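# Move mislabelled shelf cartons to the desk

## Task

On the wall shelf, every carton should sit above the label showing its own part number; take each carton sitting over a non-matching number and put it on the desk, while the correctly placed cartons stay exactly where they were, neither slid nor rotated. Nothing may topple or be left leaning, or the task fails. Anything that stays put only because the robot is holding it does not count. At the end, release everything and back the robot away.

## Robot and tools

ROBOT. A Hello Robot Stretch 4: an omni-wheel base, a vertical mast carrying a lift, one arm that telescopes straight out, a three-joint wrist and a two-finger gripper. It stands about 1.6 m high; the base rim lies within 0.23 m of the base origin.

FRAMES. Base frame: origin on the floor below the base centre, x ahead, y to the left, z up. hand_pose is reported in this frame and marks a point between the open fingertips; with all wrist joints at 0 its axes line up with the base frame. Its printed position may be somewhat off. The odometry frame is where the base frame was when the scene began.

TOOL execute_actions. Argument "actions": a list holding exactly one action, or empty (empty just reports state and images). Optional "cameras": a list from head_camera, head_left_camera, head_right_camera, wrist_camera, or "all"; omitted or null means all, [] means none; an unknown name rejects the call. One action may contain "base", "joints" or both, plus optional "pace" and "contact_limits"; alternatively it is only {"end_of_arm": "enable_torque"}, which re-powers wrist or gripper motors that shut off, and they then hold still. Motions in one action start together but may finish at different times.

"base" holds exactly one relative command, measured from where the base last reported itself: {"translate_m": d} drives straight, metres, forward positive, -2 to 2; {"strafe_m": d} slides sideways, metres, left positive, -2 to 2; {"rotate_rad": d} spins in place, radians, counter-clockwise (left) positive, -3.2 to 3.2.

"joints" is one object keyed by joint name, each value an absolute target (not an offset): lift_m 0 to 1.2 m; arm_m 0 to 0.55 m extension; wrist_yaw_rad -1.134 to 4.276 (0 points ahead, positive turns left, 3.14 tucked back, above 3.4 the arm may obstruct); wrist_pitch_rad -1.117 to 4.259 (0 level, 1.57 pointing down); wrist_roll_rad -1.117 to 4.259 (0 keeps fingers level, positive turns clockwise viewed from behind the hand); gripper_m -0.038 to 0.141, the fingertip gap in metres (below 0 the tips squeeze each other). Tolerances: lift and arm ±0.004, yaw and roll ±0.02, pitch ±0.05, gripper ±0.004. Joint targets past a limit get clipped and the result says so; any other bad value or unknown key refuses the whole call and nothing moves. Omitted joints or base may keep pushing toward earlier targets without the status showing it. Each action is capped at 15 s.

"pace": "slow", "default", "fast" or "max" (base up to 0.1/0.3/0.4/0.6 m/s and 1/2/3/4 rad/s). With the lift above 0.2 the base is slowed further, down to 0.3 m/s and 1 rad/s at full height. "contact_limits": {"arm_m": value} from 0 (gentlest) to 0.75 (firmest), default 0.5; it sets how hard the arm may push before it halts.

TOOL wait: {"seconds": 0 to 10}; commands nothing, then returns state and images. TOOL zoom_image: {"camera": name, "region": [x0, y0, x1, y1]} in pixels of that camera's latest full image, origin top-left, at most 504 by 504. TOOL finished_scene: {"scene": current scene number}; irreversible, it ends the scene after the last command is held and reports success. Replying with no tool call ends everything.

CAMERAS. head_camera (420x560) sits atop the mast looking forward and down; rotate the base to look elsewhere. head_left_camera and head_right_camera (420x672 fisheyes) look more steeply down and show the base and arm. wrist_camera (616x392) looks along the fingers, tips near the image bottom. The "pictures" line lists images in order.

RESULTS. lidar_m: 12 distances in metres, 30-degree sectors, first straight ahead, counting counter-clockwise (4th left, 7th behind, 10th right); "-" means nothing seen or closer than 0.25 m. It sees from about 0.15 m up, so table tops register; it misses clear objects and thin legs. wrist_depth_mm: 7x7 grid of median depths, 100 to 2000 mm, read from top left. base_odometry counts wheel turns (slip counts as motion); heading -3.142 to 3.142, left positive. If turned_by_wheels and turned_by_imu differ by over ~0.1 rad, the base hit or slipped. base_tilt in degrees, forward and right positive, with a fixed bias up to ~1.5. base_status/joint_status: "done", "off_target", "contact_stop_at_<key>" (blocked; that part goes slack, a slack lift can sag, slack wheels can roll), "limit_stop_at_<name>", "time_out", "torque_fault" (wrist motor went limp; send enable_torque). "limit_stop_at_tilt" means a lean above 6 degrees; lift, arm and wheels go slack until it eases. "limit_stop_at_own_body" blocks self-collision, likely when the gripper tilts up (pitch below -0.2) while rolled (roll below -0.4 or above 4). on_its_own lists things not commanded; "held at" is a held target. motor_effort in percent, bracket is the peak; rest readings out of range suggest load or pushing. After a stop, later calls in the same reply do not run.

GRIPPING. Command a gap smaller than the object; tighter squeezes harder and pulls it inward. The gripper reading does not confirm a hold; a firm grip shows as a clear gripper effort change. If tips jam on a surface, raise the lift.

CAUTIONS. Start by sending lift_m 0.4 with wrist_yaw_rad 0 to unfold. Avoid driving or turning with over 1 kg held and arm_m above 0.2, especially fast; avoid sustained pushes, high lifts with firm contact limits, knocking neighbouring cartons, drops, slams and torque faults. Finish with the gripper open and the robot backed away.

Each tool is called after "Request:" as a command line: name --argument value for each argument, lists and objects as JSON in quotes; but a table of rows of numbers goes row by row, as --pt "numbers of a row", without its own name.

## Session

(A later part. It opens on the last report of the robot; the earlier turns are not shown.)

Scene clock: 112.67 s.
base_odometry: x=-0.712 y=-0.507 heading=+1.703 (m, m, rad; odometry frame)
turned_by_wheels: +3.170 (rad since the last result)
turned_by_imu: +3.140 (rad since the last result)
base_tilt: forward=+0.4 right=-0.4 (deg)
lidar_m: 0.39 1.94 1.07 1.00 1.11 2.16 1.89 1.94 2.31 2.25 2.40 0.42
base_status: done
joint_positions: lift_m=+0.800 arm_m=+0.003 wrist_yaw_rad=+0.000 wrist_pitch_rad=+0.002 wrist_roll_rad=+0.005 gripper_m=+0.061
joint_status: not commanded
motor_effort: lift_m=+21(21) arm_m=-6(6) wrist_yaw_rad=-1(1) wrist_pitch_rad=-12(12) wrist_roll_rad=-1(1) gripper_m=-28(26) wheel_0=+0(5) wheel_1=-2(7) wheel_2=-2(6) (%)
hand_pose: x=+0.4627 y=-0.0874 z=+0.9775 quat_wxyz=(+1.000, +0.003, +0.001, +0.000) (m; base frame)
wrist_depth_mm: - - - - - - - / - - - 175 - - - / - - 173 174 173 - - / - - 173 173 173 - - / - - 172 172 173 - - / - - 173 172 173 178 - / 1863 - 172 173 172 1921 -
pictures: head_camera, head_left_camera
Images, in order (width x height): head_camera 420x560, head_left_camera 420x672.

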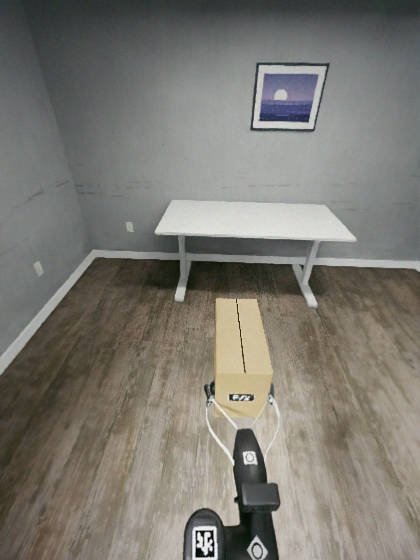

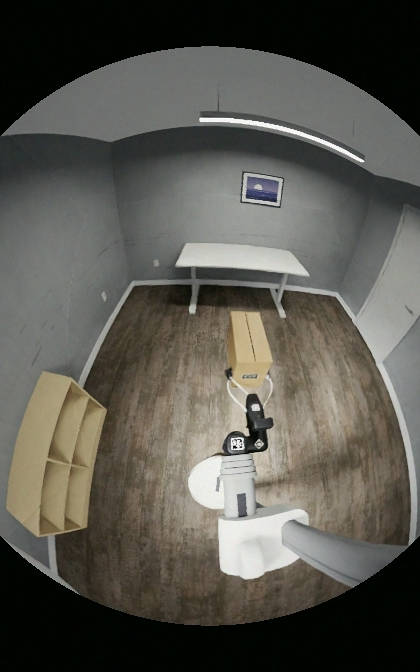

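Request:
execute_actions --actions '[{"base":{"strafe_m":-0.4}}]' --cameras '[]'

Request:
execute_actions --actions '[{"base":{"translate_m":1.2}}]' --cameras '["head_camera","head_left_camera"]'

Scene clock: 124.27 s.
base_odometry: x=-0.315 y=-0.455 heading=+1.703 (m, m, rad; odometry frame)
turned_by_wheels: +0.000 (rad since the last result)
turned_by_imu: +0.000 (rad since the last result)
base_tilt: forward=+0.4 right=-0.4 (deg)
lidar_m: 0.40 1.97 1.45 1.44 1.53 1.91 1.89 2.21 1.90 1.86 1.98 0.40
base_status: done
joint_positions: lift_m=+0.800 arm_m=+0.003 wrist_yaw_rad=+0.000 wrist_pitch_rad=+0.002 wrist_roll_rad=+0.005 gripper_m=+0.061
joint_status: not commanded
motor_effort: lift_m=+21(21) arm_m=-6(6) wrist_yaw_rad=-1(1) wrist_pitch_rad=-12(12) wrist_roll_rad=-1(1) gripper_m=-28(27) wheel_0=-2(7) wheel_1=+1(11) wheel_2=-1(2) (%)
hand_pose: x=+0.4627 y=-0.0874 z=+0.9775 quat_wxyz=(+1.000, +0.003, +0.001, +0.000) (m; base frame)
wrist_depth_mm: - - - - - - - / - - - 174 - - - / - - 173 173 174 - - / - - 172 173 173 - - / - - 173 173 172 - - / - - 172 172 173 178 - / - - 173 172 172 - -
pictures: none
No camera images: the call's "cameras" was empty. Leave "cameras" out to get every camera's image.

Scene clock: 129.73 s.
base_odometry: x=-0.473 y=+0.735 heading=+1.703 (m, m, rad; odometry frame)
turned_by_wheels: +0.000 (rad since the last result)
turned_by_imu: +0.000 (rad since the last result)
base_tilt: forward=+0.4 right=-0.3 (deg)
lidar_m: 0.39 0.67 0.99 1.75 1.54 2.12 3.36 2.62 2.00 1.88 0.84 0.43
base_status: done
joint_positions: lift_m=+0.800 arm_m=+0.003 wrist_yaw_rad=+0.000 wrist_pitch_rad=+0.002 wrist_roll_rad=+0.005 gripper_m=+0.061
joint_status: not commanded
motor_effort: lift_m=+21(21) arm_m=-6(6) wrist_yaw_rad=-1(1) wrist_pitch_rad=-12(12) wrist_roll_rad=-1(1) gripper_m=-27(27) wheel_0=+0(5) wheel_1=+0(3) wheel_2=+1(9) (%)
hand_pose: x=+0.4626 y=-0.0874 z=+0.9775 quat_wxyz=(+1.000, +0.003, +0.001, +0.000) (m; base frame)
wrist_depth_mm: 1182 1182 1182 1138 1138 1138 1160 / 1182 1182 1182 175 1138 1138 1138 / 1138 1205 174 174 174 1118 1118 / 1205 1182 173 173 173 1160 1160 / 1205 1205 173 172 173 1160 1138 / 1098 960 172 173 172 178 946 / 699 603 172 172 173 615 627
pictures: head_camera, head_left_camera
Images, in order (width x height): head_camera 420x560, head_left_camera 420x672.

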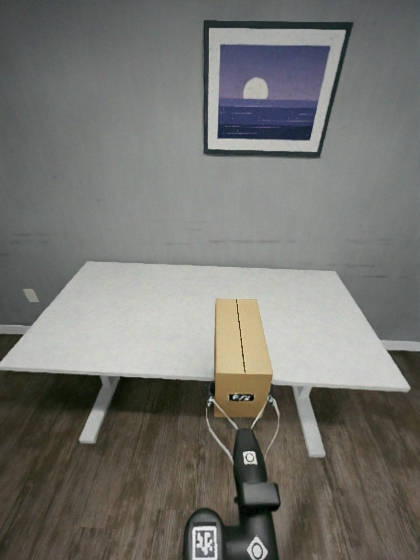

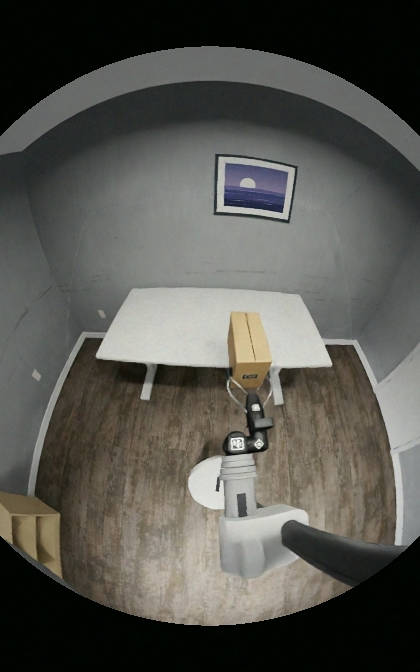

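Request:
execute_actions --actions '[{"joints":{"arm_m":0.35}}]' --cameras '[]'

Request:
execute_actions --actions '[{"joints":{"lift_m":0.68}}]' --cameras '["head_camera","head_left_camera"]'

Scene clock: 136.10 s.
base_odometry: x=-0.473 y=+0.735 heading=+1.703 (m, m, rad; odometry frame)
turned_by_wheels: +0.000 (rad since the last result)
turned_by_imu: +0.001 (rad since the last result)
base_tilt: forward=+0.4 right=-0.4 (deg)
lidar_m: 0.62 0.64 0.99 1.76 1.52 2.11 3.36 2.63 1.98 1.90 0.82 0.65
base_status: not commanded
joint_positions: lift_m=+0.800 arm_m=+0.349 wrist_yaw_rad=+0.000 wrist_pitch_rad=+0.002 wrist_roll_rad=+0.005 gripper_m=+0.061
joint_status: all done
motor_effort: lift_m=+21(21) arm_m=+6(5) wrist_yaw_rad=-1(0) wrist_pitch_rad=-12(12) wrist_roll_rad=-1(1) gripper_m=-27(26) wheel_0=+0(0) wheel_1=+0(0) wheel_2=+1(1) (%)
hand_pose: x=+0.8084 y=-0.0874 z=+0.9775 quat_wxyz=(+1.000, +0.003, +0.001, +0.000) (m; base frame)
wrist_depth_mm: 854 842 842 809 820 831 831 / 842 842 842 174 831 831 842 / 854 842 173 173 174 820 831 / 854 842 173 173 173 820 820 / 854 854 173 173 173 831 820 / 854 842 172 172 172 178 831 / 707 597 172 172 171 621 621
pictures: none
No camera images: the call's "cameras" was empty. Leave "cameras" out to get every camera's image.

Scene clock: 137.63 s.
base_odometry: x=-0.473 y=+0.735 heading=+1.703 (m, m, rad; odometry frame)
turned_by_wheels: +0.000 (rad since the last result)
turned_by_imu: +0.000 (rad since the last result)
base_tilt: forward=+0.4 right=-0.4 (deg)
lidar_m: 0.63 0.68 0.96 1.76 1.55 2.12 3.38 2.64 2.00 1.91 0.85 0.65
base_status: not commanded
joint_positions: lift_m=+0.680 arm_m=+0.349 wrist_yaw_rad=+0.000 wrist_pitch_rad=+0.002 wrist_roll_rad=+0.005 gripper_m=+0.061
joint_status: all done
motor_effort: lift_m=+17(19) arm_m=+6(6) wrist_yaw_rad=-1(1) wrist_pitch_rad=-12(13) wrist_roll_rad=-1(1) gripper_m=-26(27) wheel_0=+0(0) wheel_1=+0(0) wheel_2=+0(0) (%)
hand_pose: x=+0.8084 y=-0.0874 z=+0.8579 quat_wxyz=(+1.000, +0.003, +0.001, +0.000) (m; base frame)
wrist_depth_mm: 842 842 854 842 831 831 831 / 854 866 831 173 820 831 820 / 866 842 173 173 174 842 831 / 854 854 174 174 173 831 820 / 854 854 173 173 173 831 820 / 661 597 172 172 172 178 539 / 430 368 172 172 171 379 389
pictures: head_camera, head_left_camera
Images, in order (width x height): head_camera 420x560, head_left_camera 420x672.

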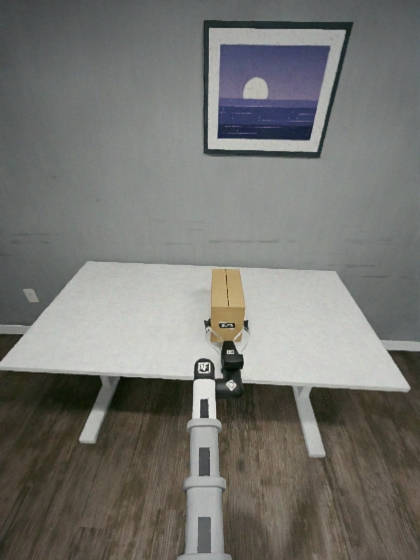

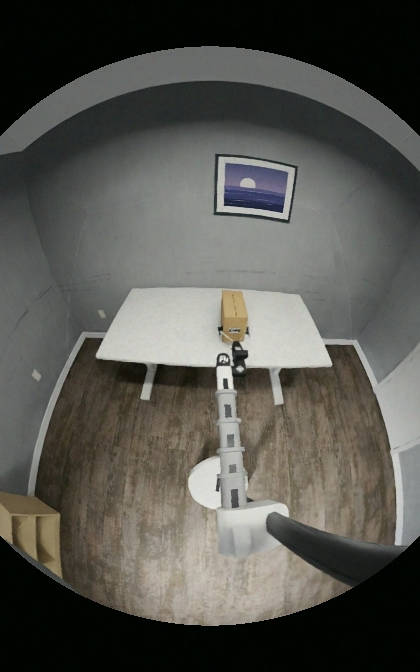

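Request:
execute_actions --actions '[{"joints":{"lift_m":0.65},"pace":"slow"}]' --cameras '["wrist_camera"]'

Scene clock: 140.27 s.
base_odometry: x=-0.473 y=+0.735 heading=+1.703 (m, m, rad; odometry frame)
turned_by_wheels: +0.000 (rad since the last result)
turned_by_imu: +0.000 (rad since the last result)
base_tilt: forward=+0.3 right=-0.4 (deg)
lidar_m: 0.64 0.64 1.01 1.75 1.56 2.11 3.35 2.61 2.01 1.90 0.84 0.64
base_status: not commanded
joint_positions: lift_m=+0.650 arm_m=+0.349 wrist_yaw_rad=+0.000 wrist_pitch_rad=+0.002 wrist_roll_rad=+0.005 gripper_m=+0.061
joint_status: all done
motor_effort: lift_m=+17(17) arm_m=+6(6) wrist_yaw_rad=-2(1) wrist_pitch_rad=-13(13) wrist_roll_rad=-1(1) gripper_m=-26(26) wheel_0=+0(0) wheel_1=+0(0) wheel_2=+0(0) (%)
hand_pose: x=+0.8084 y=-0.0874 z=+0.8279 quat_wxyz=(+1.000, +0.003, +0.001, +0.000) (m; base frame)
wrist_depth_mm: 842 842 842 831 831 820 820 / 866 842 842 174 831 820 831 / 854 854 173 174 174 831 820 / 854 866 173 173 173 820 820 / 854 854 172 172 172 831 820 / 564 500 172 172 172 178 455 / 357 310 172 172 172 322 324
pictures: wrist_camera
Images, in order (width x height): wrist_camera 616x392.

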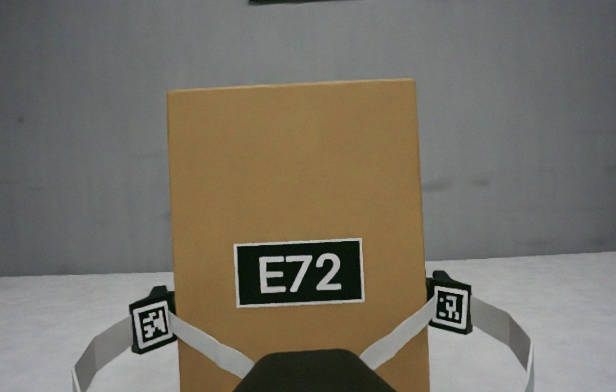

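Request:
execute_actions --actions '[{"joints":{"lift_m":0.62},"pace":"slow"}]' --cameras '[]'

Scene clock: 144.30 s.
base_odometry: x=-0.473 y=+0.735 heading=+1.703 (m, m, rad; odometry frame)
turned_by_wheels: +0.000 (rad since the last result)
turned_by_imu: +0.000 (rad since the last result)
base_tilt: forward=+0.4 right=-0.5 (deg)
lidar_m: 0.62 0.66 1.00 1.75 1.54 2.10 3.36 2.64 2.01 1.91 0.84 0.65
base_status: not commanded
joint_positions: lift_m=+0.620 arm_m=+0.349 wrist_yaw_rad=+0.000 wrist_pitch_rad=+0.002 wrist_roll_rad=+0.005 gripper_m=+0.061
joint_status: all done
motor_effort: lift_m=+16(16) arm_m=+6(6) wrist_yaw_rad=-1(0) wrist_pitch_rad=-12(12) wrist_roll_rad=-1(1) gripper_m=-27(26) wheel_0=+0(0) wheel_1=+0(0) wheel_2=+1(1) (%)
hand_pose: x=+0.8084 y=-0.0874 z=+0.7979 quat_wxyz=(+1.000, +0.003, +0.001, +0.000) (m; base frame)
wrist_depth_mm: 866 854 842 842 831 831 820 / 866 854 854 174 842 831 820 / 854 854 173 173 173 820 831 / 854 854 173 173 174 842 820 / 854 854 172 173 172 715 676 / 459 410 173 172 172 178 373 / 296 253 171 173 171 258 264
pictures: none
No camera images: the call's "cameras" was empty. Leave "cameras" out to get every camera's image.

Request:
execute_actions --actions '[{"joints":{"lift_m":0.608},"pace":"slow"}]' --cameras '[]'

Scene clock: 146.70 s.
base_odometry: x=-0.473 y=+0.735 heading=+1.703 (m, m, rad; odometry frame)
turned_by_wheels: +0.000 (rad since the last result)
turned_by_imu: +0.000 (rad since the last result)
base_tilt: forward=+0.4 right=-0.4 (deg)
lidar_m: 0.64 0.68 0.99 1.76 1.52 2.11 3.35 2.63 2.00 1.91 0.83 0.64
base_status: not commanded
joint_positions: lift_m=+0.608 arm_m=+0.349 wrist_yaw_rad=+0.000 wrist_pitch_rad=-0.009 wrist_roll_rad=+0.005 gripper_m=+0.061
joint_status: all done
motor_effort: lift_m=+13(18) arm_m=+6(6) wrist_yaw_rad=-1(1) wrist_pitch_rad=+19(19) wrist_roll_rad=-1(1) gripper_m=-27(27) wheel_0=+0(0) wheel_1=+0(0) wheel_2=+1(1) (%)
hand_pose: x=+0.8083 y=-0.0874 z=+0.7894 quat_wxyz=(+1.000, +0.003, -0.005, +0.000) (m; base frame)
wrist_depth_mm: 854 866 854 854 842 854 831 / 866 854 854 174 854 831 831 / 854 854 173 173 173 831 842 / 854 854 173 173 173 831 831 / 866 854 173 173 172 741 691 / 466 368 172 172 173 176 375 / 289 255 172 172 171 255 258
pictures: none
No camera images: the call's "cameras" was empty. Leave "cameras" out to get every camera's image.

Contact made. Releasing and backing off.

Request:
execute_actions --actions '[{"joints":{"lift_m":0.617,"gripper_m":0.138}}]' --cameras '[]'

Request:
execute_actions --actions '[{"joints":{"arm_m":0.0}}]' --cameras '["head_camera","wrist_camera"]'

Scene clock: 150.33 s.
base_odometry: x=-0.473 y=+0.735 heading=+1.703 (m, m, rad; odometry frame)
turned_by_wheels: +0.000 (rad since the last result)
turned_by_imu: +0.000 (rad since the last result)
base_tilt: forward=+0.4 right=-0.4 (deg)
lidar_m: 0.63 0.65 0.98 1.77 1.55 2.11 3.35 2.61 2.01 1.88 0.85 0.65
base_status: not commanded
joint_positions: lift_m=+0.617 arm_m=+0.349 wrist_yaw_rad=+0.000 wrist_pitch_rad=+0.000 wrist_roll_rad=+0.005 gripper_m=+0.138
joint_status: all done
motor_effort: lift_m=+22(22) arm_m=+6(6) wrist_yaw_rad=-1(0) wrist_pitch_rad=-7(20) wrist_roll_rad=+0(1) gripper_m=+1(26) wheel_0=+0(0) wheel_1=+0(0) wheel_2=+1(1) (%)
hand_pose: x=+0.8083 y=-0.0875 z=+0.7949 quat_wxyz=(+1.000, +0.003, +0.000, +0.000) (m; base frame)
wrist_depth_mm: 854 854 842 842 831 820 820 / 854 854 842 842 842 831 820 / 866 854 190 190 191 820 809 / 854 842 190 191 191 831 831 / 854 854 190 191 191 707 654 / 455 364 190 191 191 327 368 / 301 277 191 136 191 255 260
pictures: none
No camera images: the call's "cameras" was empty. Leave "cameras" out to get every camera's image.

Scene clock: 152.47 s.
base_odometry: x=-0.473 y=+0.735 heading=+1.703 (m, m, rad; odometry frame)
turned_by_wheels: +0.000 (rad since the last result)
turned_by_imu: +0.000 (rad since the last result)
base_tilt: forward=+0.4 right=-0.4 (deg)
lidar_m: 0.62 0.67 0.99 1.76 1.54 2.13 3.36 2.64 1.99 1.89 0.84 0.64
base_status: not commanded
joint_positions: lift_m=+0.617 arm_m=+0.003 wrist_yaw_rad=+0.000 wrist_pitch_rad=+0.000 wrist_roll_rad=+0.005 gripper_m=+0.138
joint_status: all done
joint sent to its limit — the command would take arm_m past its lower limit, so that joint was sent only as far as its limit.
motor_effort: lift_m=+22(22) arm_m=-6(7) wrist_yaw_rad=+0(1) wrist_pitch_rad=-7(7) wrist_roll_rad=-1(1) gripper_m=+1(1) wheel_0=-1(0) wheel_1=+0(0) wheel_2=+0(1) (%)
hand_pose: x=+0.4627 y=-0.0874 z=+0.7950 quat_wxyz=(+1.000, +0.003, +0.000, +0.000) (m; base frame)
wrist_depth_mm: 1229 1205 1160 1160 1160 1182 1160 / 1205 1205 1160 1138 1182 1138 1160 / 1229 1205 1205 1160 1205 1160 1160 / 1205 1160 1182 535 1182 1138 1160 / 1025 976 891 530 788 723 676 / 459 410 439 424 397 392 407 / 1182 1205 1160 137 1160 1182 750
pictures: head_camera, wrist_camera
Images, in order (width x height): head_camera 420x560, wrist_camera 616x392.

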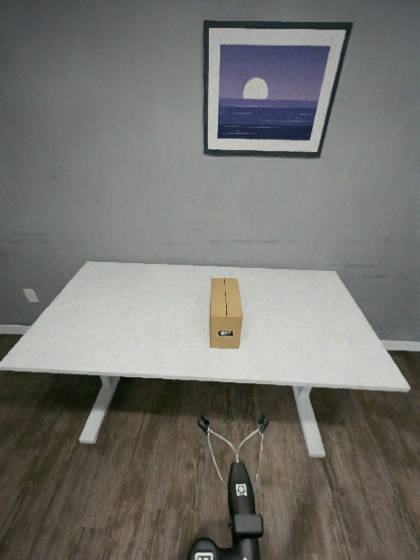

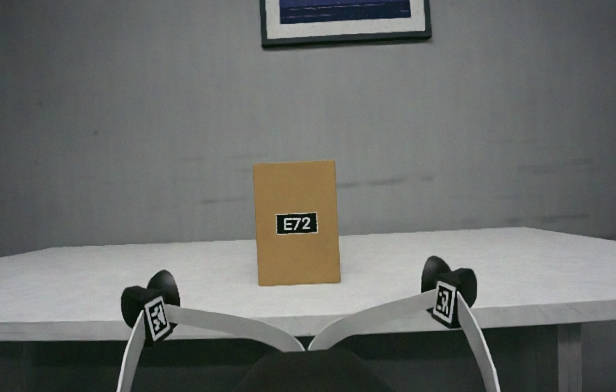

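Request:
execute_actions --actions '[{"base":{"strafe_m":-0.24},"joints":{"lift_m":0.70}}]' --cameras '[]'

Request:
execute_actions --actions '[{"base":{"rotate_rad":-3.17}}]' --cameras '[]'

Request:
execute_actions --actions '[{"base":{"translate_m":2.0},"pace":"fast"}]' --cameras '["head_camera","wrist_camera"]'

Scene clock: 160.20 s.
base_odometry: x=-0.235 y=+0.766 heading=+1.703 (m, m, rad; odometry frame)
turned_by_wheels: +0.000 (rad since the last result)
turned_by_imu: +0.000 (rad since the last result)
base_tilt: forward=+0.4 right=-0.4 (deg)
lidar_m: 0.60 0.67 0.94 1.99 1.78 2.50 3.35 2.29 1.72 1.65 1.80 0.61
base_status: done
joint_positions: lift_m=+0.700 arm_m=+0.003 wrist_yaw_rad=+0.000 wrist_pitch_rad=+0.000 wrist_roll_rad=+0.005 gripper_m=+0.138
joint_status: all done
motor_effort: lift_m=+21(25) arm_m=-6(6) wrist_yaw_rad=-1(0) wrist_pitch_rad=-7(6) wrist_roll_rad=-1(1) gripper_m=+2(1) wheel_0=-1(7) wheel_1=+1(7) wheel_2=+0(1) (%)
hand_pose: x=+0.4627 y=-0.0874 z=+0.8780 quat_wxyz=(+1.000, +0.003, +0.000, +0.000) (m; base frame)
wrist_depth_mm: 1182 1182 1138 1118 1160 1160 1118 / 1182 1160 1182 1182 1138 1138 1182 / 1182 1160 1205 1182 1182 1160 1160 / 1160 1160 1182 1182 1118 1138 1138 / 1182 525 1025 1182 1138 1138 1138 / 759 525 615 691 554 544 1138 / 504 462 473 136 455 427 442
pictures: none
No camera images: the call's "cameras" was empty. Leave "cameras" out to get every camera's image.

Scene clock: 163.07 s.
base_odometry: x=-0.235 y=+0.766 heading=-1.467 (m, m, rad; odometry frame)
turned_by_wheels: -3.170 (rad since the last result)
turned_by_imu: -3.139 (rad since the last result)
base_tilt: forward=+0.4 right=-0.5 (deg)
lidar_m: 3.05 2.35 1.77 1.67 1.79 0.64 0.62 0.64 0.93 2.00 1.77 2.36
base_status: done
joint_positions: lift_m=+0.700 arm_m=+0.003 wrist_yaw_rad=+0.000 wrist_pitch_rad=+0.000 wrist_roll_rad=+0.005 gripper_m=+0.138
joint_status: not commanded
motor_effort: lift_m=+20(21) arm_m=-6(6) wrist_yaw_rad=-2(0) wrist_pitch_rad=-7(7) wrist_roll_rad=-1(1) gripper_m=+1(0) wheel_0=+2(7) wheel_1=+0(9) wheel_2=+0(7) (%)
hand_pose: x=+0.4627 y=-0.0874 z=+0.8781 quat_wxyz=(+1.000, +0.003, +0.000, +0.000) (m; base frame)
wrist_depth_mm: - - - - - - - / - - - - - - - / - - - - - - - / - - - - - - - / - - - - - - - / - - - - - - - / - - - 136 1863 1808 1863
pictures: none
No camera images: the call's "cameras" was empty. Leave "cameras" out to get every camera's image.

Scene clock: 169.50 s.
base_odometry: x=-0.028 y=-1.223 heading=-1.467 (m, m, rad; odometry frame)
turned_by_wheels: +0.000 (rad since the last result)
turned_by_imu: -0.001 (rad since the last result)
base_tilt: forward=+0.4 right=-0.4 (deg)
lidar_m: 1.06 1.38 1.73 1.64 1.74 2.43 3.47 2.79 1.71 1.65 1.84 1.11
base_status: done
joint_positions: lift_m=+0.700 arm_m=+0.003 wrist_yaw_rad=+0.000 wrist_pitch_rad=+0.000 wrist_roll_rad=+0.005 gripper_m=+0.138
joint_status: not commanded
motor_effort: lift_m=+20(20) arm_m=-6(6) wrist_yaw_rad=-1(1) wrist_pitch_rad=-7(7) wrist_roll_rad=-1(0) gripper_m=+0(0) wheel_0=-1(7) wheel_1=-1(6) wheel_2=+1(14) (%)
hand_pose: x=+0.4627 y=-0.0874 z=+0.8781 quat_wxyz=(+1.000, +0.003, +0.000, +0.000) (m; base frame)
wrist_depth_mm: 1078 1060 1118 1078 1098 1060 1078 / 1060 1078 1078 1078 1098 1098 1098 / 1078 1078 1098 1098 1078 1118 1098 / 1078 1078 1078 854 831 831 960 / 1098 1078 1078 842 842 842 1008 / 1078 1078 1078 1118 1098 1078 1098 / 1078 1078 1098 136 1118 1078 1078
pictures: head_camera, wrist_camera
Images, in order (width x height): head_camera 420x560, wrist_camera 616x392.

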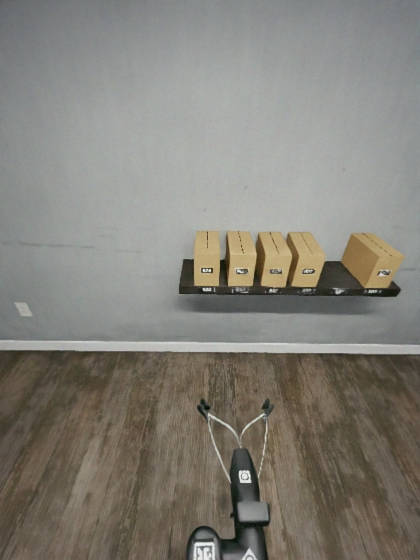

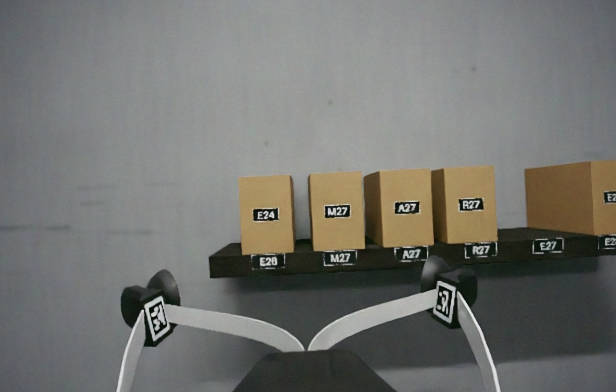

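Request:
execute_actions --actions '[{"base":{"strafe_m":0.095}}]' --cameras '[]'

Request:
execute_actions --actions '[{"base":{"translate_m":0.23},"joints":{"arm_m":0.26}}]' --cameras '["head_camera","wrist_camera"]'

Scene clock: 174.37 s.
base_odometry: x=+0.066 y=-1.213 heading=-1.467 (m, m, rad; odometry frame)
turned_by_wheels: +0.000 (rad since the last result)
turned_by_imu: +0.000 (rad since the last result)
base_tilt: forward=+0.4 right=-0.4 (deg)
lidar_m: 1.05 1.39 1.62 1.54 1.65 2.32 3.48 2.77 1.82 1.75 1.85 1.10
base_status: done
joint_positions: lift_m=+0.700 arm_m=+0.003 wrist_yaw_rad=+0.000 wrist_pitch_rad=+0.000 wrist_roll_rad=+0.005 gripper_m=+0.138
joint_status: not commanded
motor_effort: lift_m=+20(20) arm_m=-6(6) wrist_yaw_rad=-1(1) wrist_pitch_rad=-7(7) wrist_roll_rad=-1(1) gripper_m=+1(0) wheel_0=-1(9) wheel_1=-1(11) wheel_2=+1(2) (%)
hand_pose: x=+0.4627 y=-0.0874 z=+0.8781 quat_wxyz=(+1.000, +0.003, +0.000, +0.000) (m; base frame)
wrist_depth_mm: 1078 1078 1078 1060 1118 1098 1118 / 1078 1098 1060 1078 1098 1098 1138 / 1078 1078 1078 1098 1118 1098 1098 / 1098 1078 1118 946 842 866 1042 / 1078 1078 1098 842 854 854 991 / 1078 1078 1078 1078 1098 1118 1098 / 1078 1118 1060 136 1098 1098 1098
pictures: none
No camera images: the call's "cameras" was empty. Leave "cameras" out to get every camera's image.

Scene clock: 176.57 s.
base_odometry: x=+0.090 y=-1.442 heading=-1.467 (m, m, rad; odometry frame)
turned_by_wheels: +0.000 (rad since the last result)
turned_by_imu: +0.000 (rad since the last result)
base_tilt: forward=+0.4 right=-0.4 (deg)
lidar_m: 0.83 1.15 1.58 1.53 1.64 2.30 3.73 3.01 1.83 1.78 1.20 0.87
base_status: done
joint_positions: lift_m=+0.700 arm_m=+0.259 wrist_yaw_rad=+0.000 wrist_pitch_rad=+0.000 wrist_roll_rad=+0.005 gripper_m=+0.138
joint_status: all done
motor_effort: lift_m=+20(21) arm_m=+6(7) wrist_yaw_rad=-1(0) wrist_pitch_rad=-6(7) wrist_roll_rad=+0(1) gripper_m=+0(1) wheel_0=+0(3) wheel_1=+0(8) wheel_2=+0(9) (%)
hand_pose: x=+0.7184 y=-0.0874 z=+0.8781 quat_wxyz=(+1.000, +0.003, +0.000, +0.000) (m; base frame)
wrist_depth_mm: 609 615 621 615 615 627 634 / 615 615 615 621 615 621 627 / 609 609 627 615 615 370 415 / 615 615 621 368 375 368 377 / 609 609 621 368 384 370 377 / 609 615 427 368 364 364 368 / 609 615 362 136 364 366 627
pictures: head_camera, wrist_camera
Images, in order (width x height): head_camera 420x560, wrist_camera 616x392.

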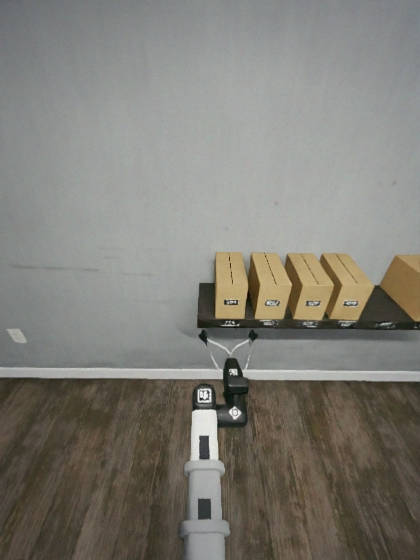

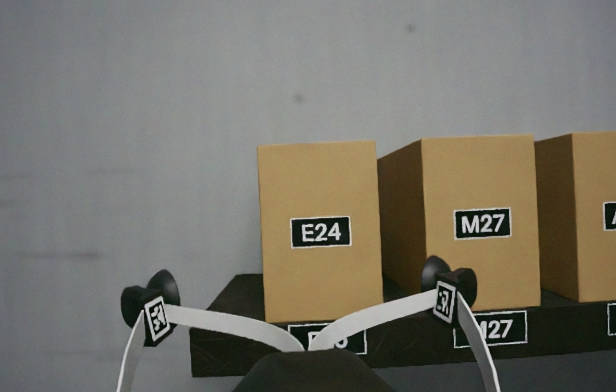

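Request:
execute_actions --actions '[{"base":{"strafe_m":-0.017},"joints":{"arm_m":0.38},"pace":"slow"}]' --cameras '["wrist_camera"]'

Scene clock: 181.80 s.
base_odometry: x=+0.073 y=-1.444 heading=-1.467 (m, m, rad; odometry frame)
turned_by_wheels: +0.000 (rad since the last result)
turned_by_imu: +0.001 (rad since the last result)
base_tilt: forward=+0.3 right=-0.4 (deg)
lidar_m: 0.82 1.16 1.60 1.57 1.66 2.33 3.69 2.97 1.78 1.75 1.20 0.87
base_status: done
joint_positions: lift_m=+0.700 arm_m=+0.379 wrist_yaw_rad=+0.000 wrist_pitch_rad=+0.000 wrist_roll_rad=+0.005 gripper_m=+0.138
joint_status: all done
motor_effort: lift_m=+21(20) arm_m=+6(8) wrist_yaw_rad=-1(1) wrist_pitch_rad=-7(6) wrist_roll_rad=-1(1) gripper_m=+1(0) wheel_0=+1(3) wheel_1=-2(4) wheel_2=+0(1) (%)
hand_pose: x=+0.8383 y=-0.0874 z=+0.8781 quat_wxyz=(+1.000, +0.003, +0.000, +0.000) (m; base frame)
wrist_depth_mm: 496 492 492 496 500 504 500 / 500 500 500 504 504 504 504 / 496 496 500 248 294 250 249 / 496 492 249 249 298 251 251 / 496 496 249 249 250 251 252 / 492 496 249 250 249 249 251 / 496 294 256 136 249 249 251
pictures: wrist_camera
Images, in order (width x height): wrist_camera 616x392.

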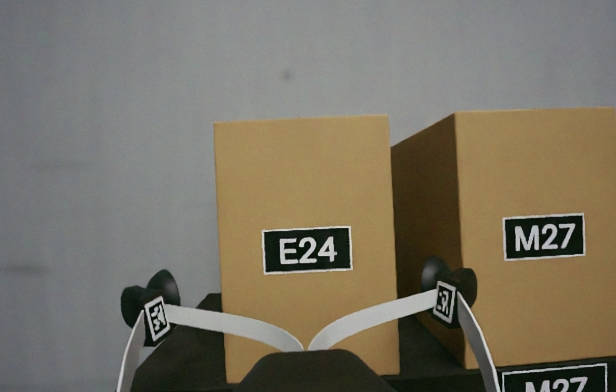

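Request:
execute_actions --actions '[{"base":{"strafe_m":-0.004},"joints":{"arm_m":0.41},"pace":"slow"}]' --cameras '["wrist_camera"]'

Request:
execute_actions --actions '[{"joints":{"arm_m":0.44},"pace":"slow","contact_limits":{"arm_m":0.15}}]' --cameras '["wrist_camera"]'

Scene clock: 186.63 s.
base_odometry: x=+0.069 y=-1.444 heading=-1.467 (m, m, rad; odometry frame)
turned_by_wheels: +0.000 (rad since the last result)
turned_by_imu: +0.001 (rad since the last result)
base_tilt: forward=+0.4 right=-0.5 (deg)
lidar_m: 0.81 1.14 1.59 1.56 1.65 2.33 3.72 2.97 1.79 1.76 1.17 0.87
base_status: done
joint_positions: lift_m=+0.700 arm_m=+0.409 wrist_yaw_rad=+0.000 wrist_pitch_rad=+0.000 wrist_roll_rad=+0.005 gripper_m=+0.138
joint_status: all done
motor_effort: lift_m=+20(20) arm_m=+6(9) wrist_yaw_rad=-1(1) wrist_pitch_rad=-7(7) wrist_roll_rad=-1(1) gripper_m=+0(2) wheel_0=+2(4) wheel_1=+0(5) wheel_2=+0(2) (%)
hand_pose: x=+0.8683 y=-0.0874 z=+0.8781 quat_wxyz=(+1.000, +0.003, +0.000, +0.000) (m; base frame)
wrist_depth_mm: 469 466 469 466 466 469 473 / 466 462 469 473 473 473 473 / 466 469 218 220 220 220 220 / 466 469 219 219 219 220 220 / 466 466 217 220 221 220 220 / 469 469 217 219 219 220 220 / 466 294 218 136 232 220 221
pictures: wrist_camera
Images, in order (width x height): wrist_camera 616x392.

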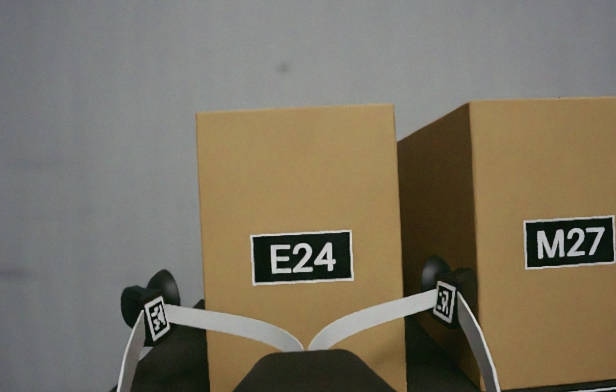

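Scene clock: 188.00 s.
base_odometry: x=+0.069 y=-1.444 heading=-1.467 (m, m, rad; odometry frame)
turned_by_wheels: +0.000 (rad since the last result)
turned_by_imu: +0.000 (rad since the last result)
base_tilt: forward=+0.4 right=-0.4 (deg)
lidar_m: 0.84 1.11 1.59 1.56 1.66 2.34 3.73 2.97 1.78 1.75 1.19 0.88
base_status: not commanded
joint_positions: lift_m=+0.700 arm_m=+0.439 wrist_yaw_rad=+0.000 wrist_pitch_rad=+0.000 wrist_roll_rad=+0.005 gripper_m=+0.138
joint_status: all done
motor_effort: lift_m=+20(21) arm_m=+6(8) wrist_yaw_rad=+0(1) wrist_pitch_rad=-6(6) wrist_roll_rad=-1(1) gripper_m=-1(0) wheel_0=+2(2) wheel_1=-1(1) wheel_2=+0(0) (%)
contact_limits: arm_m 0.15
hand_pose: x=+0.8983 y=-0.0874 z=+0.8781 quat_wxyz=(+1.000, +0.003, +0.000, +0.000) (m; base frame)
wrist_depth_mm: 439 439 439 442 445 442 445 / 436 433 436 439 439 445 445 / 433 436 189 189 190 206 190 / 439 439 189 189 189 209 190 / 436 436 188 189 190 208 190 / 436 439 188 189 189 190 191 / 439 294 188 136 190 201 190
pictures: wrist_camera
Images, in order (width x height): wrist_camera 616x392.

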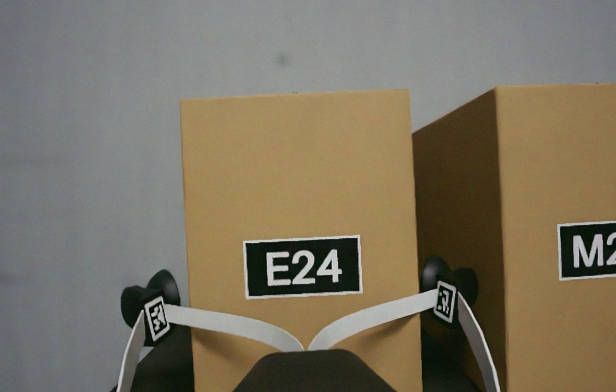

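Request:
execute_actions --actions '[{"joints":{"gripper_m":0.06},"pace":"slow"}]' --cameras '[]'

Request:
execute_actions --actions '[{"joints":{"lift_m":0.73},"pace":"slow"}]' --cameras '["wrist_camera"]'

Request:
execute_actions --actions '[{"joints":{"arm_m":0.01}}]' --cameras '["head_camera","wrist_camera"]'

Scene clock: 194.93 s.
base_odometry: x=+0.069 y=-1.444 heading=-1.467 (m, m, rad; odometry frame)
turned_by_wheels: +0.000 (rad since the last result)
turned_by_imu: +0.001 (rad since the last result)
base_tilt: forward=+0.4 right=-0.4 (deg)
lidar_m: 0.82 1.13 1.60 1.58 1.65 2.33 3.73 2.94 1.78 1.75 1.19 0.86
base_status: not commanded
joint_positions: lift_m=+0.700 arm_m=+0.439 wrist_yaw_rad=+0.000 wrist_pitch_rad=+0.000 wrist_roll_rad=+0.005 gripper_m=+0.061
joint_status: all done
motor_effort: lift_m=+21(20) arm_m=+6(6) wrist_yaw_rad=-1(2) wrist_pitch_rad=-6(6) wrist_roll_rad=-1(1) gripper_m=-27(27) wheel_0=+2(2) wheel_1=-1(1) wheel_2=+0(0) (%)
hand_pose: x=+0.8983 y=-0.0874 z=+0.8781 quat_wxyz=(+1.000, +0.003, +0.000, +0.000) (m; base frame)
wrist_depth_mm: 442 439 436 436 442 439 439 / 436 436 442 175 442 442 439 / 436 439 173 174 175 206 190 / 436 439 172 174 175 209 190 / 436 436 173 174 175 211 190 / 439 436 173 174 175 178 190 / 436 257 172 174 175 216 191
pictures: none
No camera images: the call's "cameras" was empty. Leave "cameras" out to get every camera's image.

Scene clock: 196.00 s.
base_odometry: x=+0.069 y=-1.444 heading=-1.467 (m, m, rad; odometry frame)
turned_by_wheels: +0.000 (rad since the last result)
turned_by_imu: +0.000 (rad since the last result)
base_tilt: forward=+0.3 right=-0.4 (deg)
lidar_m: 0.82 1.14 1.59 1.56 1.65 2.33 3.71 2.98 1.79 1.75 1.16 0.85
base_status: not commanded
joint_positions: lift_m=+0.730 arm_m=+0.439 wrist_yaw_rad=+0.000 wrist_pitch_rad=+0.001 wrist_roll_rad=+0.005 gripper_m=+0.061
joint_status: all done
motor_effort: lift_m=+22(21) arm_m=+6(6) wrist_yaw_rad=-1(2) wrist_pitch_rad=-10(11) wrist_roll_rad=-1(1) gripper_m=-27(27) wheel_0=+2(2) wheel_1=-1(0) wheel_2=+0(0) (%)
hand_pose: x=+0.8983 y=-0.0874 z=+0.9076 quat_wxyz=(+1.000, +0.003, +0.001, +0.000) (m; base frame)
wrist_depth_mm: 433 436 439 439 439 439 442 / 433 436 439 439 439 445 442 / 433 433 176 177 177 442 442 / 436 436 175 175 176 210 190 / 439 442 174 175 176 211 191 / 436 439 173 174 175 178 190 / 439 392 172 173 174 218 190
pictures: wrist_camera
Images, in order (width x height): wrist_camera 616x392.

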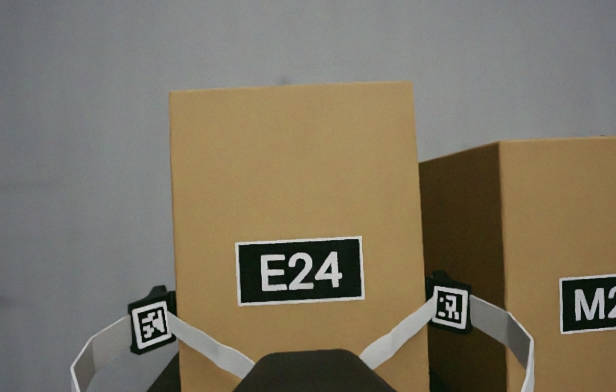

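Scene clock: 198.37 s.
base_odometry: x=+0.069 y=-1.444 heading=-1.467 (m, m, rad; odometry frame)
turned_by_wheels: +0.000 (rad since the last result)
turned_by_imu: +0.000 (rad since the last result)
base_tilt: forward=+0.4 right=-0.4 (deg)
lidar_m: 0.40 1.13 1.60 1.55 1.67 2.35 3.72 2.97 1.79 1.76 1.17 0.43
base_status: not commanded
joint_positions: lift_m=+0.730 arm_m=+0.011 wrist_yaw_rad=+0.000 wrist_pitch_rad=+0.002 wrist_roll_rad=+0.005 gripper_m=+0.061
joint_status: all done
motor_effort: lift_m=+22(22) arm_m=-6(7) wrist_yaw_rad=-1(2) wrist_pitch_rad=-12(12) wrist_roll_rad=-1(1) gripper_m=-27(26) wheel_0=+2(2) wheel_1=+0(1) wheel_2=+0(0) (%)
hand_pose: x=+0.4705 y=-0.0874 z=+0.9075 quat_wxyz=(+1.000, +0.003, +0.001, +0.000) (m; base frame)
wrist_depth_mm: 854 854 854 866 842 866 854 / 854 854 842 878 866 854 866 / 854 866 176 177 178 866 866 / 854 854 175 176 176 627 615 / 854 842 174 175 176 609 615 / 842 866 173 174 176 178 866 / 842 842 172 173 175 854 866
pictures: head_camera, wrist_camera
Images, in order (width x height): head_camera 420x560, wrist_camera 616x392.

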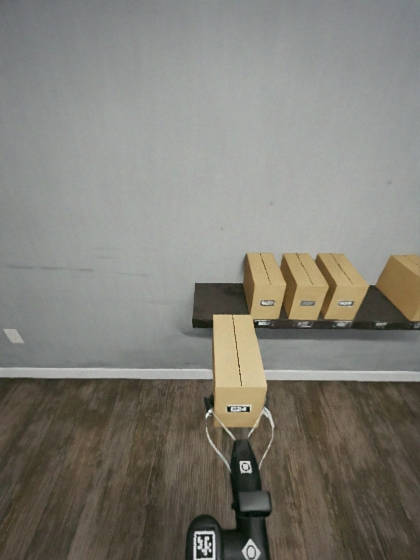

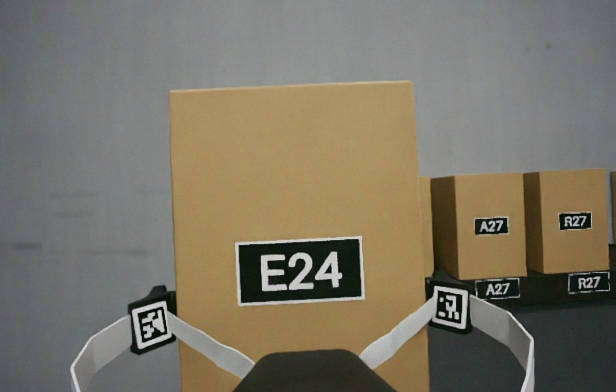

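Request:
execute_actions --actions '[{"base":{"translate_m":-1.0},"joints":{"lift_m":0.76}}]' --cameras '[]'

Request:
execute_actions --actions '[{"base":{"rotate_rad":3.17},"pace":"slow"}]' --cameras '[]'

Request:
execute_actions --actions '[{"base":{"translate_m":1.2}}]' --cameras '["head_camera"]'

Scene clock: 208.83 s.
base_odometry: x=-0.034 y=-0.449 heading=-1.467 (m, m, rad; odometry frame)
turned_by_wheels: +0.000 (rad since the last result)
turned_by_imu: +0.001 (rad since the last result)
base_tilt: forward=+0.4 right=-0.4 (deg)
lidar_m: 0.41 2.19 1.65 1.60 1.71 2.34 1.88 1.95 1.76 1.70 1.79 0.42
base_status: done
joint_positions: lift_m=+0.760 arm_m=+0.011 wrist_yaw_rad=+0.000 wrist_pitch_rad=+0.002 wrist_roll_rad=+0.005 gripper_m=+0.061
joint_status: all done
motor_effort: lift_m=+21(23) arm_m=-6(6) wrist_yaw_rad=-1(1) wrist_pitch_rad=-12(12) wrist_roll_rad=-1(1) gripper_m=-26(28) wheel_0=+0(5) wheel_1=+0(5) wheel_2=-1(10) (%)
hand_pose: x=+0.4704 y=-0.0874 z=+0.9375 quat_wxyz=(+1.000, +0.003, +0.001, +0.000) (m; base frame)
wrist_depth_mm: 1756 1756 1808 1863 1808 1808 1808 / 1808 1808 1808 1808 1808 1863 1921 / 1756 1756 176 177 178 1863 1863 / 1808 1808 175 176 177 1808 1756 / 1808 1808 174 174 175 1808 1863 / 1921 1756 174 174 175 178 1863 / 1756 1808 172 173 174 1756 1808
pictures: none
No camera images: the call's "cameras" was empty. Leave "cameras" out to get every camera's image.

Scene clock: 213.30 s.
base_odometry: x=-0.034 y=-0.449 heading=+1.702 (m, m, rad; odometry frame)
turned_by_wheels: +3.170 (rad since the last result)
turned_by_imu: +3.140 (rad since the last result)
base_tilt: forward=+0.3 right=-0.5 (deg)
lidar_m: 0.40 1.97 1.74 1.70 1.85 1.92 1.88 2.18 1.63 1.58 1.70 0.43
base_status: done
joint_positions: lift_m=+0.760 arm_m=+0.011 wrist_yaw_rad=+0.000 wrist_pitch_rad=+0.002 wrist_roll_rad=+0.005 gripper_m=+0.061
joint_status: not commanded
motor_effort: lift_m=+21(21) arm_m=-6(6) wrist_yaw_rad=+0(2) wrist_pitch_rad=-12(12) wrist_roll_rad=+0(1) gripper_m=-26(27) wheel_0=+0(4) wheel_1=-2(5) wheel_2=-1(3) (%)
hand_pose: x=+0.4705 y=-0.0874 z=+0.9375 quat_wxyz=(+1.000, +0.003, +0.001, +0.000) (m; base frame)
wrist_depth_mm: - - - - - - - / - - - - - - - / - - 176 177 178 - - / - - 175 176 176 - - / - - 174 175 176 - - / - 1863 173 174 175 177 - / - 1863 171 173 174 - -
pictures: none
No camera images: the call's "cameras" was empty. Leave "cameras" out to get every camera's image.

Scene clock: 218.80 s.
base_odometry: x=-0.191 y=+0.740 heading=+1.702 (m, m, rad; odometry frame)
turned_by_wheels: +0.000 (rad since the last result)
turned_by_imu: +0.000 (rad since the last result)
base_tilt: forward=+0.4 right=-0.4 (deg)
lidar_m: 0.41 0.69 1.00 2.04 1.78 2.48 3.34 2.25 1.74 1.62 1.76 0.42
base_status: done
joint_positions: lift_m=+0.760 arm_m=+0.011 wrist_yaw_rad=+0.000 wrist_pitch_rad=+0.002 wrist_roll_rad=+0.005 gripper_m=+0.061
joint_status: not commanded
motor_effort: lift_m=+21(21) arm_m=-6(6) wrist_yaw_rad=-1(1) wrist_pitch_rad=-11(12) wrist_roll_rad=-1(1) gripper_m=-26(26) wheel_0=+1(5) wheel_1=-1(6) wheel_2=+1(8) (%)
hand_pose: x=+0.4705 y=-0.0874 z=+0.9375 quat_wxyz=(+1.000, +0.003, +0.001, +0.000) (m; base frame)
wrist_depth_mm: 1182 1182 1160 1160 1118 1160 1160 / 1229 1205 1182 1160 1160 1160 1182 / 1205 1182 176 177 178 1160 1160 / 1182 1205 175 176 177 1182 1160 / 1229 691 174 175 175 1182 1160 / 946 549 173 174 175 178 1160 / 615 539 172 173 174 544 891
pictures: head_camera
Images, in order (width x height): head_camera 420x560.

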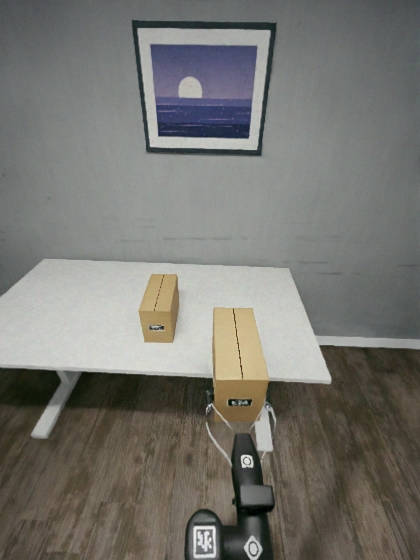

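Request:
execute_actions --actions '[{"joints":{"arm_m":0.35}}]' --cameras '[]'

Request:
execute_actions --actions '[{"joints":{"lift_m":0.65}}]' --cameras '[]'

Request:
execute_actions --actions '[{"joints":{"lift_m":0.615},"pace":"slow"}]' --cameras '["head_camera","wrist_camera"]'

Scene clock: 224.83 s.
base_odometry: x=-0.191 y=+0.740 heading=+1.702 (m, m, rad; odometry frame)
turned_by_wheels: +0.000 (rad since the last result)
turned_by_imu: +0.001 (rad since the last result)
base_tilt: forward=+0.5 right=-0.4 (deg)
lidar_m: 0.62 0.69 0.99 2.04 1.78 2.54 3.34 2.23 1.73 1.61 1.77 0.65
base_status: not commanded
joint_positions: lift_m=+0.760 arm_m=+0.349 wrist_yaw_rad=+0.000 wrist_pitch_rad=+0.001 wrist_roll_rad=+0.005 gripper_m=+0.061
joint_status: all done
motor_effort: lift_m=+21(21) arm_m=+6(5) wrist_yaw_rad=-1(1) wrist_pitch_rad=-11(12) wrist_roll_rad=-1(1) gripper_m=-25(26) wheel_0=+1(1) wheel_1=-1(1) wheel_2=+1(1) (%)
hand_pose: x=+0.8083 y=-0.0874 z=+0.9376 quat_wxyz=(+1.000, +0.003, +0.001, +0.000) (m; base frame)
wrist_depth_mm: 891 866 831 831 854 842 854 / 878 878 854 866 842 842 854 / 866 866 176 176 177 854 842 / 854 866 175 176 177 842 854 / 891 878 173 175 176 854 842 / 332 364 174 174 175 178 854 / 287 404 172 173 173 539 549
pictures: none
No camera images: the call's "cameras" was empty. Leave "cameras" out to get every camera's image.

Scene clock: 226.33 s.
base_odometry: x=-0.191 y=+0.740 heading=+1.702 (m, m, rad; odometry frame)
turned_by_wheels: +0.000 (rad since the last result)
turned_by_imu: +0.000 (rad since the last result)
base_tilt: forward=+0.4 right=-0.4 (deg)
lidar_m: 0.64 0.68 1.02 2.04 1.78 2.53 3.35 2.25 1.73 1.63 1.75 0.64
base_status: not commanded
joint_positions: lift_m=+0.650 arm_m=+0.349 wrist_yaw_rad=+0.000 wrist_pitch_rad=+0.001 wrist_roll_rad=+0.005 gripper_m=+0.061
joint_status: all done
motor_effort: lift_m=+17(17) arm_m=+6(6) wrist_yaw_rad=-1(1) wrist_pitch_rad=-11(11) wrist_roll_rad=-1(1) gripper_m=-26(25) wheel_0=+1(1) wheel_1=-1(1) wheel_2=+1(1) (%)
hand_pose: x=+0.8083 y=-0.0874 z=+0.8280 quat_wxyz=(+1.000, +0.003, +0.001, +0.000) (m; base frame)
wrist_depth_mm: 866 878 866 866 854 842 854 / 866 866 854 854 854 831 831 / 878 866 176 177 178 854 831 / 324 866 176 177 177 854 831 / 303 452 174 175 176 842 831 / 298 362 174 174 175 178 455 / 287 322 172 173 174 320 324
pictures: none
No camera images: the call's "cameras" was empty. Leave "cameras" out to get every camera's image.

Scene clock: 227.47 s.
base_odometry: x=-0.191 y=+0.740 heading=+1.702 (m, m, rad; odometry frame)
turned_by_wheels: +0.000 (rad since the last result)
turned_by_imu: +0.000 (rad since the last result)
base_tilt: forward=+0.4 right=-0.4 (deg)
lidar_m: 0.62 0.69 1.02 2.03 1.80 2.54 3.34 2.24 1.74 1.62 1.76 0.67
base_status: not commanded
joint_positions: lift_m=+0.615 arm_m=+0.349 wrist_yaw_rad=+0.000 wrist_pitch_rad=-0.001 wrist_roll_rad=+0.005 gripper_m=+0.061
joint_status: all done
motor_effort: lift_m=+16(14) arm_m=+6(6) wrist_yaw_rad=-1(1) wrist_pitch_rad=-5(11) wrist_roll_rad=-1(1) gripper_m=-25(27) wheel_0=+1(1) wheel_1=-1(1) wheel_2=+1(1) (%)
hand_pose: x=+0.8083 y=-0.0874 z=+0.7936 quat_wxyz=(+1.000, +0.003, +0.000, +0.000) (m; base frame)
wrist_depth_mm: 878 878 854 854 866 854 831 / 891 854 866 175 854 854 854 / 866 866 174 174 175 854 842 / 307 459 173 174 175 842 842 / 303 452 173 174 175 699 842 / 298 362 173 174 175 178 364 / 273 255 173 174 175 255 257
pictures: head_camera, wrist_camera
Images, in order (width x height): head_camera 420x560, wrist_camera 616x392.

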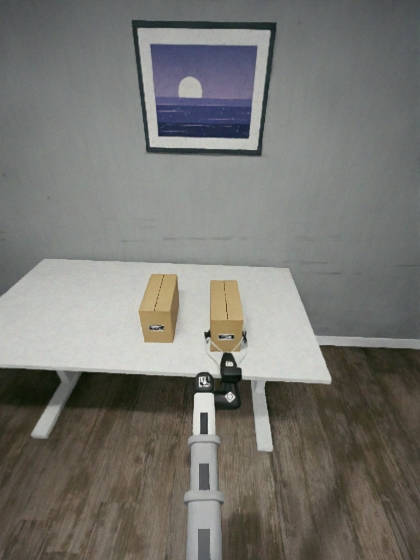

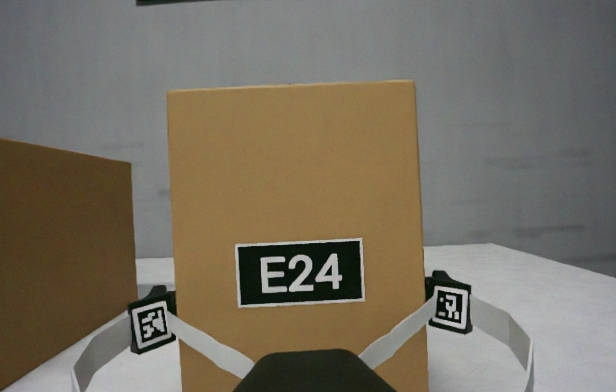

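Request:
execute_actions --actions '[{"joints":{"lift_m":0.611},"pace":"slow"}]' --cameras '[]'

Request:
execute_actions --actions '[{"joints":{"gripper_m":0.138}}]' --cameras '[]'

Request:
execute_actions --actions '[{"joints":{"arm_m":0.01,"lift_m":0.62}}]' --cameras '["head_camera"]'

Scene clock: 230.83 s.
base_odometry: x=-0.191 y=+0.740 heading=+1.702 (m, m, rad; odometry frame)
turned_by_wheels: +0.000 (rad since the last result)
turned_by_imu: +0.000 (rad since the last result)
base_tilt: forward=+0.4 right=-0.4 (deg)
lidar_m: 0.64 0.68 1.02 2.04 1.82 2.51 3.35 2.22 1.71 1.63 1.75 0.67
base_status: not commanded
joint_positions: lift_m=+0.611 arm_m=+0.349 wrist_yaw_rad=+0.000 wrist_pitch_rad=-0.006 wrist_roll_rad=+0.005 gripper_m=+0.061
joint_status: all done
motor_effort: lift_m=+14(16) arm_m=+6(6) wrist_yaw_rad=+0(1) wrist_pitch_rad=+9(9) wrist_roll_rad=-1(1) gripper_m=-26(27) wheel_0=+1(1) wheel_1=-1(1) wheel_2=+1(1) (%)
hand_pose: x=+0.8083 y=-0.0874 z=+0.7912 quat_wxyz=(+1.000, +0.003, -0.003, +0.000) (m; base frame)
wrist_depth_mm: 878 866 866 854 854 842 854 / 891 866 866 176 842 842 842 / 866 878 174 175 176 866 842 / 307 459 174 175 175 854 842 / 306 449 173 174 176 741 842 / 298 204 173 174 175 178 368 / 274 264 172 174 175 255 258
pictures: none
No camera images: the call's "cameras" was empty. Leave "cameras" out to get every camera's image.

Scene clock: 232.60 s.
base_odometry: x=-0.191 y=+0.740 heading=+1.702 (m, m, rad; odometry frame)
turned_by_wheels: +0.000 (rad since the last result)
turned_by_imu: +0.000 (rad since the last result)
base_tilt: forward=+0.4 right=-0.5 (deg)
lidar_m: 0.64 0.68 1.01 2.03 1.80 2.52 3.33 2.25 1.71 1.63 1.75 0.65
base_status: not commanded
joint_positions: lift_m=+0.611 arm_m=+0.349 wrist_yaw_rad=+0.000 wrist_pitch_rad=-0.001 wrist_roll_rad=+0.005 gripper_m=+0.138
joint_status: all done
motor_effort: lift_m=+16(16) arm_m=+6(6) wrist_yaw_rad=+0(1) wrist_pitch_rad=-6(9) wrist_roll_rad=-1(1) gripper_m=+0(26) wheel_0=+1(1) wheel_1=-1(1) wheel_2=+1(1) (%)
hand_pose: x=+0.8083 y=-0.0875 z=+0.7896 quat_wxyz=(+1.000, +0.003, +0.000, +0.000) (m; base frame)
wrist_depth_mm: 878 866 866 878 866 842 842 / 854 854 866 854 854 854 854 / 854 866 190 191 193 854 854 / 307 455 191 192 193 854 831 / 306 449 191 191 193 683 842 / 298 349 191 192 193 315 355 / 277 265 191 136 193 245 255
pictures: none
No camera images: the call's "cameras" was empty. Leave "cameras" out to get every camera's image.

Scene clock: 234.73 s.
base_odometry: x=-0.191 y=+0.740 heading=+1.702 (m, m, rad; odometry frame)
turned_by_wheels: +0.000 (rad since the last result)
turned_by_imu: +0.000 (rad since the last result)
base_tilt: forward=+0.3 right=-0.4 (deg)
lidar_m: 0.64 0.69 1.02 2.04 1.80 2.50 3.33 2.23 1.73 1.62 1.76 0.66
base_status: not commanded
joint_positions: lift_m=+0.620 arm_m=+0.011 wrist_yaw_rad=+0.000 wrist_pitch_rad=+0.000 wrist_roll_rad=+0.005 gripper_m=+0.138
joint_status: all done
motor_effort: lift_m=+21(23) arm_m=-6(5) wrist_yaw_rad=-1(0) wrist_pitch_rad=-7(7) wrist_roll_rad=-1(1) gripper_m=+0(1) wheel_0=+1(1) wheel_1=-1(1) wheel_2=+1(1) (%)
hand_pose: x=+0.4705 y=-0.0874 z=+0.7980 quat_wxyz=(+1.000, +0.003, +0.000, +0.000) (m; base frame)
wrist_depth_mm: 1205 1182 1160 1182 1182 1182 1160 / 1205 1205 1182 1182 1182 1182 1138 / 1205 1229 1205 1229 1160 1160 1160 / 1205 539 1205 521 1205 1205 1182 / 946 544 723 530 809 759 1160 / 473 413 445 430 404 399 413 / 1229 1182 1160 136 1182 1182 1160
pictures: head_camera
Images, in order (width x height): head_camera 420x560.

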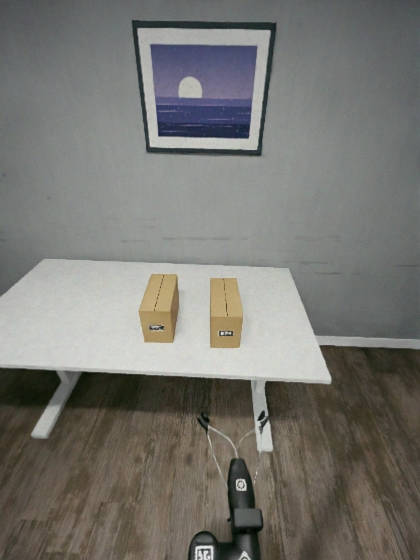

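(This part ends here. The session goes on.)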